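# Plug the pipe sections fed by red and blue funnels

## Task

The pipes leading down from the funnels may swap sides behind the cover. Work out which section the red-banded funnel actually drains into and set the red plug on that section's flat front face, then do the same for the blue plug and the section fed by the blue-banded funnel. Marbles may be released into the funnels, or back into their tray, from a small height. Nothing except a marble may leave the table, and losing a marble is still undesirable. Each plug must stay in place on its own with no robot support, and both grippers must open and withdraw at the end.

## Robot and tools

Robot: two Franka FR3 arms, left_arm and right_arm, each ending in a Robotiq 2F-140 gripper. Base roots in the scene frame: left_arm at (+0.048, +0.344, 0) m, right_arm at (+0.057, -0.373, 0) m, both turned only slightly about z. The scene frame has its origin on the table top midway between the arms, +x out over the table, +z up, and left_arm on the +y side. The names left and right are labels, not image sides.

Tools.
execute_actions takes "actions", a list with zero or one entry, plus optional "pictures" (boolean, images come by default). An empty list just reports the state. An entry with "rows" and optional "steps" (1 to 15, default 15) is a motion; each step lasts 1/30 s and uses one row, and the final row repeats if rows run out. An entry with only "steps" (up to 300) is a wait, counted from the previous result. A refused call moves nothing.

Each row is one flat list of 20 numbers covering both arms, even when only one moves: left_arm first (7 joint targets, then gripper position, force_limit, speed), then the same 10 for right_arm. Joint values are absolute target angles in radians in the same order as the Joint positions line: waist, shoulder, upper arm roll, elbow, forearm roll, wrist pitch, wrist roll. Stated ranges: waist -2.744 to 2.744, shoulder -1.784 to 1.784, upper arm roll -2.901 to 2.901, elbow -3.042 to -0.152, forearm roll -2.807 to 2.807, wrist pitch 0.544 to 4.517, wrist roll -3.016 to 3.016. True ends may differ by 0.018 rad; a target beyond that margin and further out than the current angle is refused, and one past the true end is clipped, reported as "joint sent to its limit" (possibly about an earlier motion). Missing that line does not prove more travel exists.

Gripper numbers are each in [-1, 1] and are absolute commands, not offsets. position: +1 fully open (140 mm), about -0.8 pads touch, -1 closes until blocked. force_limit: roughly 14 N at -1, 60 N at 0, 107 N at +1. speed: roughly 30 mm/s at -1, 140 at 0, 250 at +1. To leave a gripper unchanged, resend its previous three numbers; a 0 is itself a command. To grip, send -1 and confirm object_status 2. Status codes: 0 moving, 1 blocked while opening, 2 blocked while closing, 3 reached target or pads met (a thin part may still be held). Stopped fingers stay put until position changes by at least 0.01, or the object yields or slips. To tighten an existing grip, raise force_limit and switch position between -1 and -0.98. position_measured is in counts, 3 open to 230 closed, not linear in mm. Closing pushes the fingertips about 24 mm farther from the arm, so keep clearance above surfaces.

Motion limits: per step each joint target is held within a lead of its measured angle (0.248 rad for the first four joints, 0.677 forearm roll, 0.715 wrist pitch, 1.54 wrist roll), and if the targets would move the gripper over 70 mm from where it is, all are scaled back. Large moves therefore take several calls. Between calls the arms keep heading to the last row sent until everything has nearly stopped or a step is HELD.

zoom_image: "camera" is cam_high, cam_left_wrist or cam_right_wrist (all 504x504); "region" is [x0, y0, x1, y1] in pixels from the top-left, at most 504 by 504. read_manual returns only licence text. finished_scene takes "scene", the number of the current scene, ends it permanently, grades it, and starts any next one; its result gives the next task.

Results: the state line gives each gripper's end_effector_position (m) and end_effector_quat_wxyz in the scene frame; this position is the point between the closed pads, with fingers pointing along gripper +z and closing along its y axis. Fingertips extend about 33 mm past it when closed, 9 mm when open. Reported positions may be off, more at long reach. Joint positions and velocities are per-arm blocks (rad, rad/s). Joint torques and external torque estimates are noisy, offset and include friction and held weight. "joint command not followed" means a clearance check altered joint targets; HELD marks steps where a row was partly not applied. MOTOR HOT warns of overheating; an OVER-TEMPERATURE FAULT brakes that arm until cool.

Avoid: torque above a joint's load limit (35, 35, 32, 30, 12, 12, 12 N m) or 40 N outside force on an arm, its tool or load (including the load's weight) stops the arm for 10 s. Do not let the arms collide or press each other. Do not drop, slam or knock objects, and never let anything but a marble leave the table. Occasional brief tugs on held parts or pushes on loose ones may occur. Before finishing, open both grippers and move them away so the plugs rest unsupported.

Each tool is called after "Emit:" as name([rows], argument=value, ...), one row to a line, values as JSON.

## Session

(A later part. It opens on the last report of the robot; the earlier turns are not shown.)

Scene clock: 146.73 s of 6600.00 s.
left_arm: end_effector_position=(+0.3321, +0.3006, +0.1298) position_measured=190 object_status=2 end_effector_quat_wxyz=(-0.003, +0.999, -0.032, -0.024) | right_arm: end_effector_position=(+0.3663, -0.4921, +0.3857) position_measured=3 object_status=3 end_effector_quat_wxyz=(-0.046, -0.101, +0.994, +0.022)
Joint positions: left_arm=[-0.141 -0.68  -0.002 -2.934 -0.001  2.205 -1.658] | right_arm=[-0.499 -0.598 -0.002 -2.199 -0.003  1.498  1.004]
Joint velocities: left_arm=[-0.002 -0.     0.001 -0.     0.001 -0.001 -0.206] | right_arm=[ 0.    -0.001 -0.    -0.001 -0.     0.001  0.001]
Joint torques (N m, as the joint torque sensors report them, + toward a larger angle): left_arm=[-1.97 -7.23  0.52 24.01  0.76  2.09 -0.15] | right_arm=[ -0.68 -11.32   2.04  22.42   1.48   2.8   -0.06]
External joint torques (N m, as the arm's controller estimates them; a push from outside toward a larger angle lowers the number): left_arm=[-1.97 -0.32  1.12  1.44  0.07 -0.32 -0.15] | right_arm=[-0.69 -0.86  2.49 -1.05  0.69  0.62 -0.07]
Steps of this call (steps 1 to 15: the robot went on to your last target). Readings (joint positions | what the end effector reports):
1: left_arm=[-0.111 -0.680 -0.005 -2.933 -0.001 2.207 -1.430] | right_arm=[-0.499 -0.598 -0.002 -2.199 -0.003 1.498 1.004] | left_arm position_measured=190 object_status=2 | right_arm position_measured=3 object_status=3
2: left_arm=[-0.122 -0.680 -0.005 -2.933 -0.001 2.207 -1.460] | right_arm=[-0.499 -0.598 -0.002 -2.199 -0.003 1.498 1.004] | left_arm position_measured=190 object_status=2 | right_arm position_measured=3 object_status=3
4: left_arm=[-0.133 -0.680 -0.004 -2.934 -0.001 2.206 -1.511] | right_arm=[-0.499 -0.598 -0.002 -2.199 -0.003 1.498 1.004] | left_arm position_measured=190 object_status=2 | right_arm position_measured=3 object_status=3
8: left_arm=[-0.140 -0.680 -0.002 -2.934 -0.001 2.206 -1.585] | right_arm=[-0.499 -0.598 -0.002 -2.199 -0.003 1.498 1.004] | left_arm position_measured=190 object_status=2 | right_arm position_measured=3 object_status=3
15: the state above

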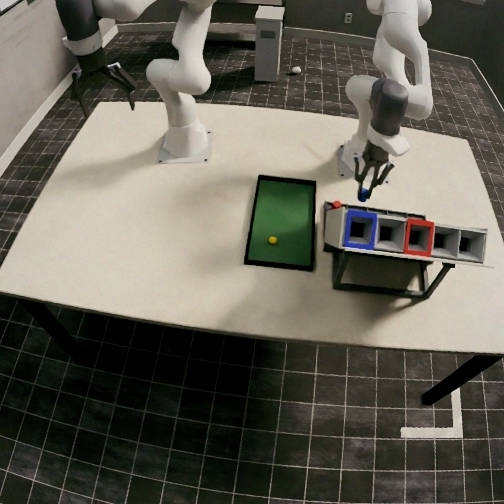

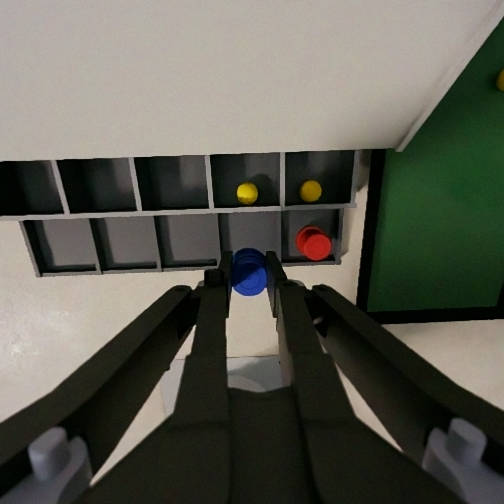

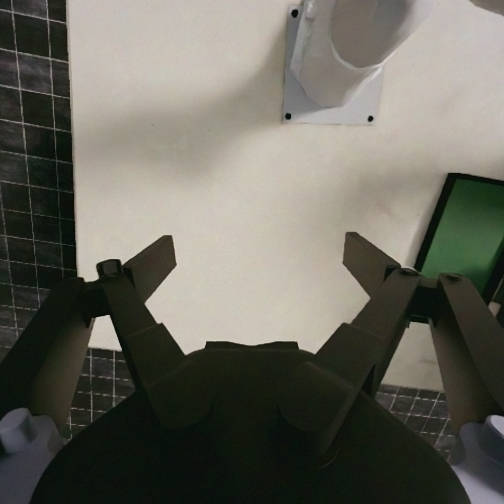

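Aligned. Descend.

Emit:
execute_actions([
  {"rows":[[-0.146,-0.66,0,-2.944,0,2.27,-1.724,-1,-0.4,0,-0.5,-0.6,0,-2.2,0,1.5,1.0,1,0,0],[-0.146,-0.64,0,-2.952,0,2.30,-1.724,-1,-0.4,0,-0.5,-0.6,0,-2.2,0,1.5,1.0,1,0,0],[-0.146,-0.62,0,-2.96,0,2.33,-1.724,-1,-0.4,0,-0.5,-0.6,0,-2.2,0,1.5,1.0,1,0,0],[-0.146,-0.60,0,-2.968,0,2.36,-1.724,-1,-0.4,0,-0.5,-0.6,0,-2.2,0,1.5,1.0,1,0,0],[-0.146,-0.58,0,-2.976,0,2.39,-1.724,-1,-0.4,0,-0.5,-0.6,0,-2.2,0,1.5,1.0,1,0,0],[-0.146,-0.56,0,-2.984,0,2.42,-1.724,-1,-0.4,0,-0.5,-0.6,0,-2.2,0,1.5,1.0,1,0,0],[-0.146,-0.54,0,-2.991,0,2.445,-1.724,-1,-0.4,0,-0.5,-0.6,0,-2.2,0,1.5,1.0,1,0,0],[-0.146,-0.52,0,-2.998,0,2.465,-1.724,-1,-0.4,0,-0.5,-0.6,0,-2.2,0,1.5,1.0,1,0,0],[-0.146,-0.50,0,-3.005,0,2.479,-1.724,-1,-0.4,0,-0.5,-0.6,0,-2.2,0,1.5,1.0,1,0,0],[-0.146,-0.482,0,-3.011,0,2.479,-1.724,-1,-0.4,0,-0.5,-0.6,0,-2.2,0,1.5,1.0,1,0,0]],"steps":15},
], pictures=false)

Emit:
execute_actions([
  {"steps":10},
])

Scene clock: 155.17 s of 6600.00 s.
left_arm: end_effector_position=(+0.3244, +0.3009, +0.0629) position_measured=190 object_status=2 end_effector_quat_wxyz=(-0.006, +0.999, -0.003, -0.036) | right_arm: end_effector_position=(+0.3663, -0.4921, +0.3857) position_measured=3 object_status=3 end_effector_quat_wxyz=(-0.046, -0.101, +0.994, +0.022)
Joint positions: left_arm=[-0.144 -0.489 -0.001 -3.008 -0.001  2.446 -1.72 ] | right_arm=[-0.499 -0.598 -0.002 -2.199 -0.003  1.498  1.004]
Joint velocities: left_arm=[-0.001  0.039 -0.    -0.007  0.001  0.164  0.001] | right_arm=[ 0.    -0.     0.    -0.     0.    -0.001 -0.001]
Joint torques (N m, as the joint torque sensors report them, + toward a larger angle): left_arm=[-1.4  -7.69  0.68 18.35  0.65  3.14  0.04] | right_arm=[ -1.53 -11.18   1.82  22.68   1.41   2.82   0.01]
External joint torques (N m, as the arm's controller estimates them; a push from outside toward a larger angle lowers the number): left_arm=[-1.42  2.77  1.11 -1.08  0.15  0.85  0.04] | right_arm=[-1.52 -0.69  2.29 -0.77  0.62  0.64  0.  ]
Steps of this call (steps 1 to 30: the robot went on to your last target; steps 31 to 90: nothing new was sent; then 4.93 s passed at rest; steps 91 to 105: all 15 steps of this action). Readings (joint positions | what the end effector reports):
91: left_arm=[-0.142 -0.677 -0.001 -2.936 -0.001 2.215 -1.720] | right_arm=[-0.499 -0.598 -0.002 -2.199 -0.003 1.498 1.004] | left_arm position_measured=190 object_status=2 | right_arm position_measured=3 object_status=3
92: left_arm=[-0.142 -0.669 -0.001 -2.938 -0.001 2.230 -1.720] | right_arm=[-0.499 -0.598 -0.002 -2.199 -0.003 1.498 1.004] | left_arm position_measured=190 object_status=2 | right_arm position_measured=3 object_status=3
94: left_arm=[-0.143 -0.640 -0.001 -2.949 -0.001 2.268 -1.720] | right_arm=[-0.499 -0.598 -0.002 -2.199 -0.003 1.498 1.004] | left_arm position_measured=190 object_status=2 | right_arm position_measured=3 object_status=3
98: left_arm=[-0.144 -0.564 -0.001 -2.981 -0.001 2.358 -1.720] | right_arm=[-0.499 -0.598 -0.002 -2.199 -0.003 1.498 1.004] | left_arm position_measured=190 object_status=2 | right_arm position_measured=3 object_status=3
105: the state above

Scene clock: 155.50 s of 6600.00 s.
left_arm: end_effector_position=(+0.3302, +0.3000, +0.0626) position_measured=190 object_status=2 end_effector_quat_wxyz=(-0.004, +1.000, -0.003, -0.026) | right_arm: end_effector_position=(+0.3663, -0.4921, +0.3857) position_measured=3 object_status=3 end_effector_quat_wxyz=(-0.046, -0.101, +0.994, +0.022)
Joint positions: left_arm=[-0.144 -0.484 -0.001 -3.01  -0.001  2.472 -1.72 ] | right_arm=[-0.499 -0.598 -0.002 -2.199 -0.003  1.498  1.004]
Joint velocities: left_arm=[-0.    -0.001 -0.001  0.    -0.     0.027 -0.001] | right_arm=[-0.    -0.001  0.     0.    -0.001  0.     0.   ]
Joint torques (N m, as the joint torque sensors report them, + toward a larger angle): left_arm=[-1.05 -8.77  0.07 21.26  0.58  2.85  0.  ] | right_arm=[ -0.24 -10.89   1.52  22.57   1.44   2.8   -0.08]
External joint torques (N m, as the arm's controller estimates them; a push from outside toward a larger angle lowers the number): left_arm=[-1.03  1.52  0.55  1.83  0.07  0.47  0.  ] | right_arm=[-0.27 -0.38  1.95 -0.91  0.65  0.62 -0.08]
Steps of this call (steps 1 to 10: the robot went on to your last target). Readings (joint positions | what the end effector reports):
1: left_arm=[-0.144 -0.488 -0.001 -3.008 -0.001 2.451 -1.720] | right_arm=[-0.499 -0.598 -0.002 -2.199 -0.003 1.498 1.004] | left_arm position_measured=190 object_status=2 | right_arm position_measured=3 object_status=3
2: left_arm=[-0.144 -0.487 -0.001 -3.008 -0.001 2.455 -1.720] | right_arm=[-0.499 -0.598 -0.002 -2.199 -0.003 1.498 1.004] | left_arm position_measured=190 object_status=2 | right_arm position_measured=3 object_status=3
4: left_arm=[-0.144 -0.485 -0.001 -3.009 -0.001 2.462 -1.720] | right_arm=[-0.499 -0.598 -0.002 -2.199 -0.003 1.498 1.004] | left_arm position_measured=190 object_status=2 | right_arm position_measured=3 object_status=3
8: left_arm=[-0.144 -0.485 -0.001 -3.010 -0.001 2.470 -1.720] | right_arm=[-0.499 -0.598 -0.002 -2.199 -0.003 1.498 1.004] | left_arm position_measured=190 object_status=2 | right_arm position_measured=3 object_status=3
10: the state above

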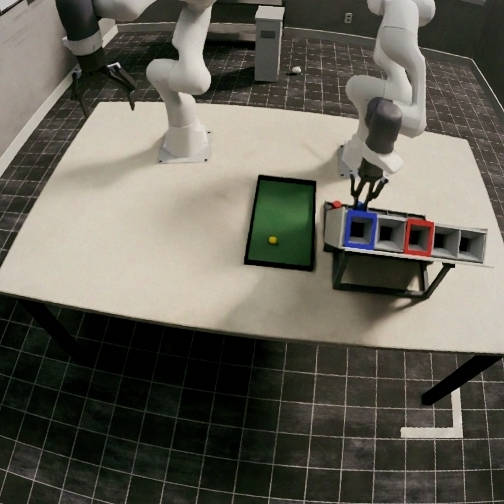

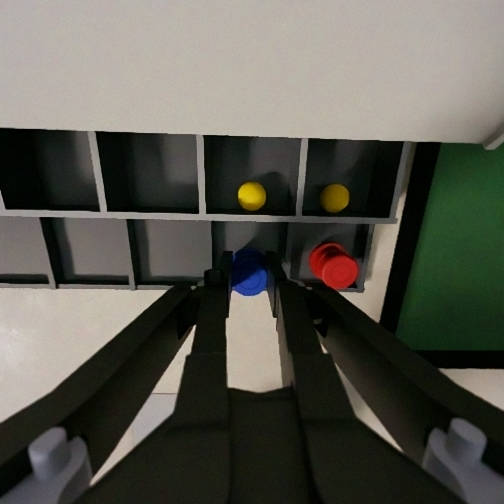

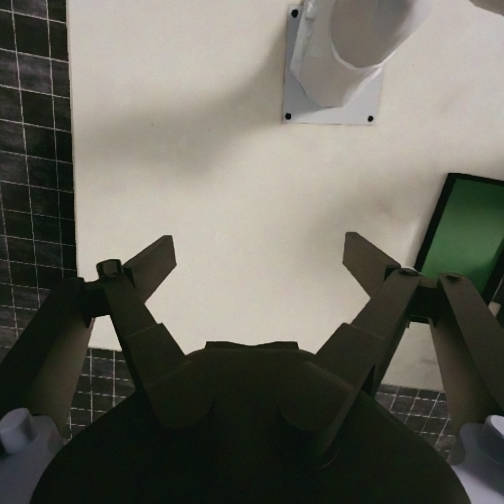

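Emit:
execute_actions([
  {"rows":[[-0.146,-0.472,0,-3.011,0,2.50,-1.724,-1,-0.4,0,-0.5,-0.6,0,-2.2,0,1.5,1.0,1,0,0],[-0.146,-0.46,0,-3.011,0,2.506,-1.724,-1,-0.4,0,-0.5,-0.6,0,-2.2,0,1.5,1.0,1,0,0]],"steps":12},
], pictures=false)

Emit:
execute_actions([
  {"rows":[[-0.146,-0.46,0,-3.011,0,2.506,-1.724,-0.25,-0.4,-0.5,-0.5,-0.6,0,-2.2,0,1.5,1.0,1,0,0]],"steps":12},
])

Scene clock: 159.03 s of 6600.00 s.
left_arm: end_effector_position=(+0.3329, +0.2996, +0.0581) position_measured=190 object_status=2 end_effector_quat_wxyz=(-0.004, +1.000, -0.003, -0.024) | right_arm: end_effector_position=(+0.3663, -0.4921, +0.3857) position_measured=3 object_status=3 end_effector_quat_wxyz=(-0.046, -0.101, +0.994, +0.022)
Joint positions: left_arm=[-0.144 -0.463 -0.001 -3.011 -0.001  2.5   -1.72 ] | right_arm=[-0.499 -0.598 -0.002 -2.199 -0.003  1.498  1.004]
Joint velocities: left_arm=[-0.     0.    -0.     0.001 -0.001  0.017 -0.   ] | right_arm=[ 0.001  0.001 -0.001  0.001 -0.     0.    -0.001]
Joint torques (N m, as the joint torque sensors report them, + toward a larger angle): left_arm=[-0.51 -8.71 -0.16 20.75  0.57  2.68 -0.09] | right_arm=[ -0.79 -10.98   1.84  22.7    1.47   2.77   0.06]
External joint torques (N m, as the arm's controller estimates them; a push from outside toward a larger angle lowers the number): left_arm=[-0.49  1.97  0.29  1.63  0.07  0.28 -0.08] | right_arm=[-0.77 -0.55  2.35 -0.77  0.68  0.59  0.05]
Steps of this call (steps 1 to 30: the robot went on to your last target; steps 31 to 90: nothing new was sent; then 0.13 s passed at rest; steps 91 to 102: all 12 steps of this action). Readings (joint positions | what the end effector reports):
91: left_arm=[-0.144 -0.482 -0.001 -3.010 -0.001 2.480 -1.720] | right_arm=[-0.499 -0.598 -0.002 -2.199 -0.003 1.498 1.004] | left_arm position_measured=190 object_status=2 | right_arm position_measured=3 object_status=3
92: left_arm=[-0.144 -0.477 -0.001 -3.010 -0.001 2.484 -1.720] | right_arm=[-0.499 -0.598 -0.002 -2.199 -0.003 1.498 1.004] | left_arm position_measured=190 object_status=2 | right_arm position_measured=3 object_status=3
94: left_arm=[-0.144 -0.468 -0.001 -3.010 -0.001 2.490 -1.720] | right_arm=[-0.499 -0.598 -0.002 -2.199 -0.003 1.498 1.004] | left_arm position_measured=190 object_status=2 | right_arm position_measured=3 object_status=3
98: left_arm=[-0.144 -0.463 -0.001 -3.011 -0.001 2.497 -1.720] | right_arm=[-0.499 -0.598 -0.002 -2.199 -0.003 1.498 1.004] | left_arm position_measured=190 object_status=2 | right_arm position_measured=3 object_status=3
102: the state above

Scene clock: 159.43 s of 6600.00 s.
left_arm: end_effector_position=(+0.3338, +0.2994, +0.0582) position_measured=160 object_status=0 end_effector_quat_wxyz=(-0.004, +1.000, -0.003, -0.022) | right_arm: end_effector_position=(+0.3663, -0.4921, +0.3857) position_measured=3 object_status=3 end_effector_quat_wxyz=(-0.046, -0.101, +0.994, +0.022)
Joint positions: left_arm=[-0.144 -0.462 -0.001 -3.011 -0.001  2.503 -1.72 ] | right_arm=[-0.499 -0.598 -0.002 -2.199 -0.003  1.498  1.004]
Joint velocities: left_arm=[-0.     0.001 -0.    -0.001 -0.001  0.002  0.001] | right_arm=[-0.001  0.     0.001  0.     0.    -0.001  0.001]
Joint torques (N m, as the joint torque sensors report them, + toward a larger angle): left_arm=[-1.63 -9.04 -0.52 19.91  0.59  2.77 -0.11] | right_arm=[ -0.9  -11.14   2.    22.62   1.49   2.71   0.  ]
External joint torques (N m, as the arm's controller estimates them; a push from outside toward a larger angle lowers the number): left_arm=[-1.64  1.59 -0.1   0.94  0.1   0.39 -0.11] | right_arm=[-0.88 -0.65  2.49 -0.86  0.7   0.54 -0.01]
Steps of this call (steps 1 to 12: all 12 steps of this action). Readings (joint positions | what the end effector reports):
1: left_arm=[-0.144 -0.462 -0.001 -3.011 -0.001 2.501 -1.720] | right_arm=[-0.499 -0.598 -0.002 -2.199 -0.003 1.498 1.004] | left_arm position_measured=190 object_status=0 | right_arm position_measured=3 object_status=3
2: left_arm=[-0.144 -0.462 -0.001 -3.011 -0.001 2.501 -1.720] | right_arm=[-0.499 -0.598 -0.002 -2.199 -0.003 1.498 1.004] | left_arm position_measured=190 object_status=0 | right_arm position_measured=3 object_status=3
4: left_arm=[-0.144 -0.462 -0.001 -3.011 -0.001 2.502 -1.720] | right_arm=[-0.499 -0.598 -0.002 -2.199 -0.003 1.498 1.004] | left_arm position_measured=177 object_status=0 | right_arm position_measured=3 object_status=3
8: left_arm=[-0.144 -0.462 -0.001 -3.011 -0.001 2.503 -1.720] | right_arm=[-0.499 -0.598 -0.002 -2.199 -0.003 1.498 1.004] | left_arm position_measured=160 object_status=0 | right_arm position_measured=3 object_status=3
12: the state above

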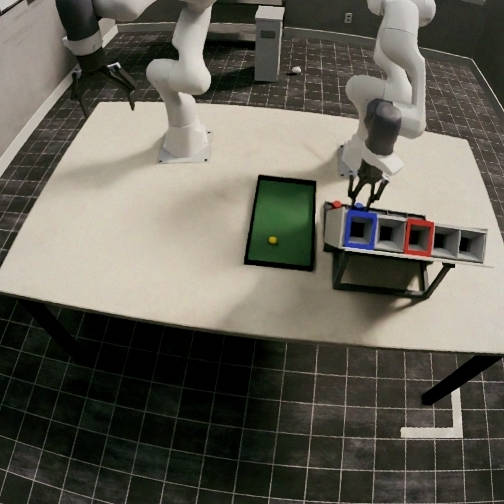

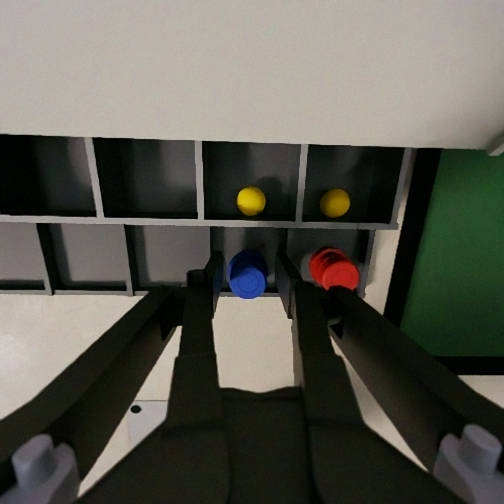

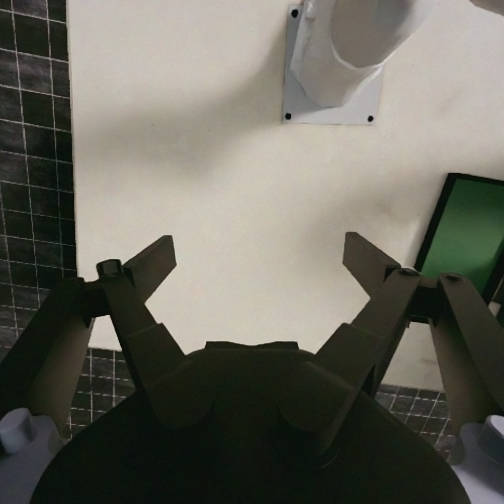

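Emit:
execute_actions([
  {"rows":[[-0.146,-0.48,0,-3.011,0,2.44,-1.724,-0.25,-0.4,-0.5,-0.5,-0.6,0,-2.2,0,1.5,1.0,1,0,0],[-0.146,-0.50,0,-3.005,0,2.41,-1.724,-0.25,-0.4,-0.5,-0.5,-0.6,0,-2.2,0,1.5,1.0,1,0,0],[-0.146,-0.52,0,-2.998,0,2.38,-1.724,-0.25,-0.4,-0.5,-0.5,-0.6,0,-2.2,0,1.5,1.0,1,0,0],[-0.146,-0.54,0,-2.991,0,2.35,-1.724,-0.25,-0.4,-0.5,-0.5,-0.6,0,-2.2,0,1.5,1.0,1,0,0],[-0.146,-0.56,0,-2.984,0,2.32,-1.724,-0.25,-0.4,-0.5,-0.5,-0.6,0,-2.2,0,1.5,1.0,1,0,0],[-0.146,-0.58,0,-2.976,0,2.29,-1.724,-0.25,-0.4,-0.5,-0.5,-0.6,0,-2.2,0,1.5,1.0,1,0,0],[-0.146,-0.60,0,-2.968,0,2.26,-1.724,-0.25,-0.4,-0.5,-0.5,-0.6,0,-2.2,0,1.5,1.0,1,0,0],[-0.146,-0.62,0,-2.96,0,2.23,-1.724,-0.25,-0.4,-0.5,-0.5,-0.6,0,-2.2,0,1.5,1.0,1,0,0],[-0.146,-0.65,0,-2.95,0,2.19,-1.724,-0.25,-0.4,-0.5,-0.5,-0.6,0,-2.2,0,1.5,1.0,1,0,0],[-0.146,-0.68,0,-2.935,0,2.14,-1.724,-0.25,-0.4,-0.5,-0.5,-0.6,0,-2.2,0,1.5,1.0,1,0,0],[-0.146,-0.72,0,-2.92,0,2.08,-1.724,-0.25,-0.4,-0.5,-0.5,-0.6,0,-2.2,0,1.5,1.0,1,0,0],[-0.146,-0.76,0,-2.90,0,2.02,-1.724,-0.25,-0.4,-0.5,-0.5,-0.6,0,-2.2,0,1.5,1.0,1,0,0],[-0.146,-0.81,0,-2.88,0,1.96,-1.724,-0.25,-0.4,-0.5,-0.5,-0.6,0,-2.2,0,1.5,1.0,1,0,0],[-0.146,-0.86,0,-2.86,0,1.9,-1.724,-0.25,-0.4,-0.5,-0.5,-0.6,0,-2.2,0,1.5,1.0,1,0,0],[-0.146,-0.92,0,-2.83,0,1.85,-1.724,-0.25,-0.4,-0.5,-0.5,-0.6,0,-2.2,0,1.5,1.0,1,0,0]],"steps":15},
], pictures=false)

Emit:
execute_actions([
  {"steps":20},
])

Scene clock: 167.33 s of 6600.00 s.
left_arm: end_effector_position=(+0.3359, +0.2991, +0.1792) position_measured=160 object_status=3 end_effector_quat_wxyz=(-0.000, +1.000, -0.003, -0.002) | right_arm: end_effector_position=(+0.3663, -0.4921, +0.3856) position_measured=3 object_status=3 end_effector_quat_wxyz=(-0.046, -0.101, +0.994, +0.022)
Joint positions: left_arm=[-0.144 -0.808 -0.001 -2.882 -0.001  2.071 -1.72 ] | right_arm=[-0.499 -0.598 -0.002 -2.199 -0.003  1.498  1.004]
Joint velocities: left_arm=[-0.001 -1.419  0.002  0.638  0.002 -1.324  0.   ] | right_arm=[-0.001 -0.002  0.001 -0.001  0.001 -0.     0.   ]
Joint torques (N m, as the joint torque sensors report them, + toward a larger angle): left_arm=[-1.89 -1.45  0.25 26.    0.81  2.05 -0.1 ] | right_arm=[ -1.32 -10.28   1.76  22.17   1.44   2.74  -0.06]
External joint torques (N m, as the arm's controller estimates them; a push from outside toward a larger angle lowers the number): left_arm=[-1.86 -1.28  0.95  2.94  0.02 -0.78 -0.1 ] | right_arm=[-1.32  0.31  2.21 -1.35  0.64  0.55 -0.07]
Steps of this call (steps 1 to 15: the robot went on to your last target; steps 16 to 90: nothing new was sent; then 4.40 s passed at rest; steps 91 to 105: all 15 steps of this action). Readings (joint positions | what the end effector reports):
91: left_arm=[-0.144 -0.465 -0.001 -3.011 -0.001 2.494 -1.720] | right_arm=[-0.499 -0.598 -0.002 -2.199 -0.003 1.498 1.004] | left_arm position_measured=160 object_status=3 | right_arm position_measured=3 object_status=3
92: left_arm=[-0.144 -0.473 -0.001 -3.010 -0.001 2.479 -1.720] | right_arm=[-0.499 -0.598 -0.002 -2.199 -0.003 1.498 1.004] | left_arm position_measured=160 object_status=3 | right_arm position_measured=3 object_status=3
94: left_arm=[-0.144 -0.501 -0.001 -3.005 -0.001 2.441 -1.720] | right_arm=[-0.499 -0.598 -0.002 -2.199 -0.003 1.498 1.004] | left_arm position_measured=160 object_status=3 | right_arm position_measured=3 object_status=3
98: left_arm=[-0.144 -0.576 -0.001 -2.978 -0.001 2.348 -1.720] | right_arm=[-0.499 -0.598 -0.002 -2.199 -0.003 1.498 1.004] | left_arm position_measured=160 object_status=3 | right_arm position_measured=3 object_status=3
105: the state above

Scene clock: 168.00 s of 6600.00 s.
left_arm: end_effector_position=(+0.3038, +0.3041, +0.2172) position_measured=160 object_status=3 end_effector_quat_wxyz=(-0.004, +1.000, -0.003, -0.027) | right_arm: end_effector_position=(+0.3663, -0.4921, +0.3856) position_measured=3 object_status=3 end_effector_quat_wxyz=(-0.046, -0.101, +0.994, +0.022)
Joint positions: left_arm=[-0.144 -0.918 -0.001 -2.829 -0.001  1.857 -1.72 ] | right_arm=[-0.499 -0.598 -0.002 -2.199 -0.003  1.498  1.004]
Joint velocities: left_arm=[-0.001 -0.     0.001 -0.     0.    -0.027  0.001] | right_arm=[ 0.002 -0.001 -0.    -0.     0.001  0.001 -0.001]
Joint torques (N m, as the joint torque sensors report them, + toward a larger angle): left_arm=[-0.71 -2.29 -0.15 25.99  0.91  1.95 -0.03] | right_arm=[ -0.78 -11.42   1.63  22.23   1.42   2.72  -0.03]
External joint torques (N m, as the arm's controller estimates them; a push from outside toward a larger angle lowers the number): left_arm=[-0.73 -0.7   0.59  1.76  0.07 -0.43 -0.03] | right_arm=[-0.77 -0.87  2.13 -1.26  0.63  0.54 -0.04]
Steps of this call (steps 1 to 20: the robot went on to your last target). Readings (joint positions | what the end effector reports):
1: left_arm=[-0.144 -0.850 -0.001 -2.861 -0.001 2.033 -1.720] | right_arm=[-0.499 -0.598 -0.002 -2.199 -0.003 1.498 1.004] | left_arm position_measured=160 object_status=3 | right_arm position_measured=3 object_status=3
2: left_arm=[-0.144 -0.880 -0.001 -2.845 -0.001 2.002 -1.720] | right_arm=[-0.499 -0.598 -0.002 -2.199 -0.003 1.498 1.004] | left_arm position_measured=160 object_status=3 | right_arm position_measured=3 object_status=3
4: left_arm=[-0.144 -0.909 -0.001 -2.829 -0.001 1.956 -1.720] | right_arm=[-0.499 -0.598 -0.002 -2.199 -0.003 1.498 1.004] | left_arm position_measured=160 object_status=3 | right_arm position_measured=3 object_status=3
8: left_arm=[-0.144 -0.918 -0.001 -2.828 -0.001 1.900 -1.720] | right_arm=[-0.499 -0.598 -0.002 -2.199 -0.003 1.498 1.004] | left_arm position_measured=160 object_status=3 | right_arm position_measured=3 object_status=3
20: the state above

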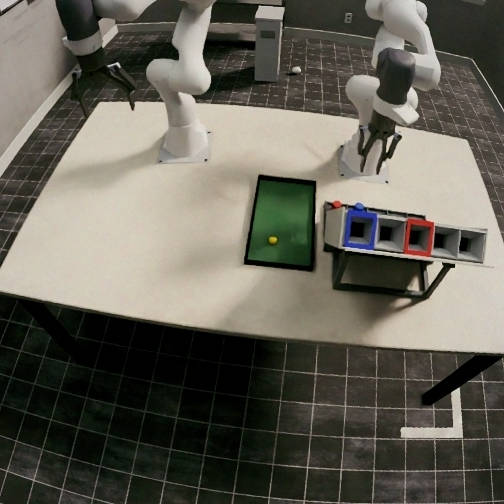

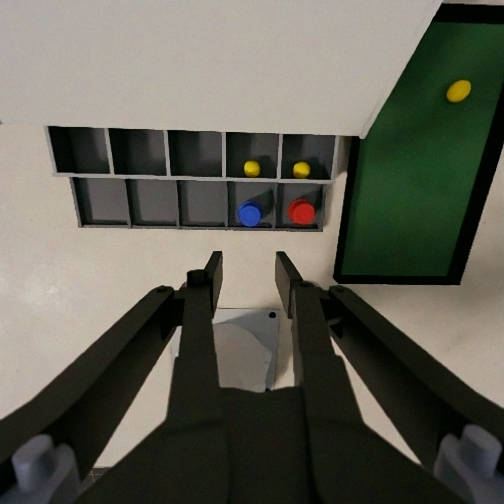

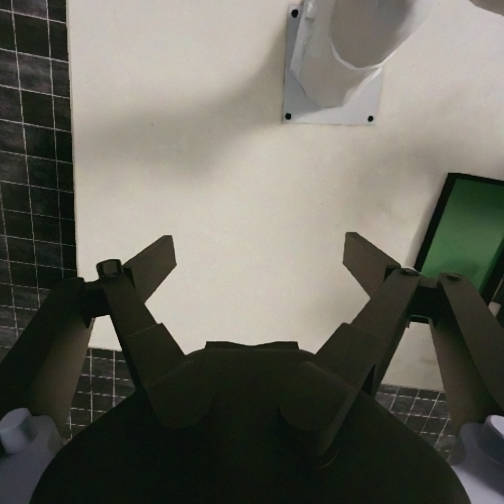

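Emit:
finished_scene(scene=2)

The scene is finished: the task was done.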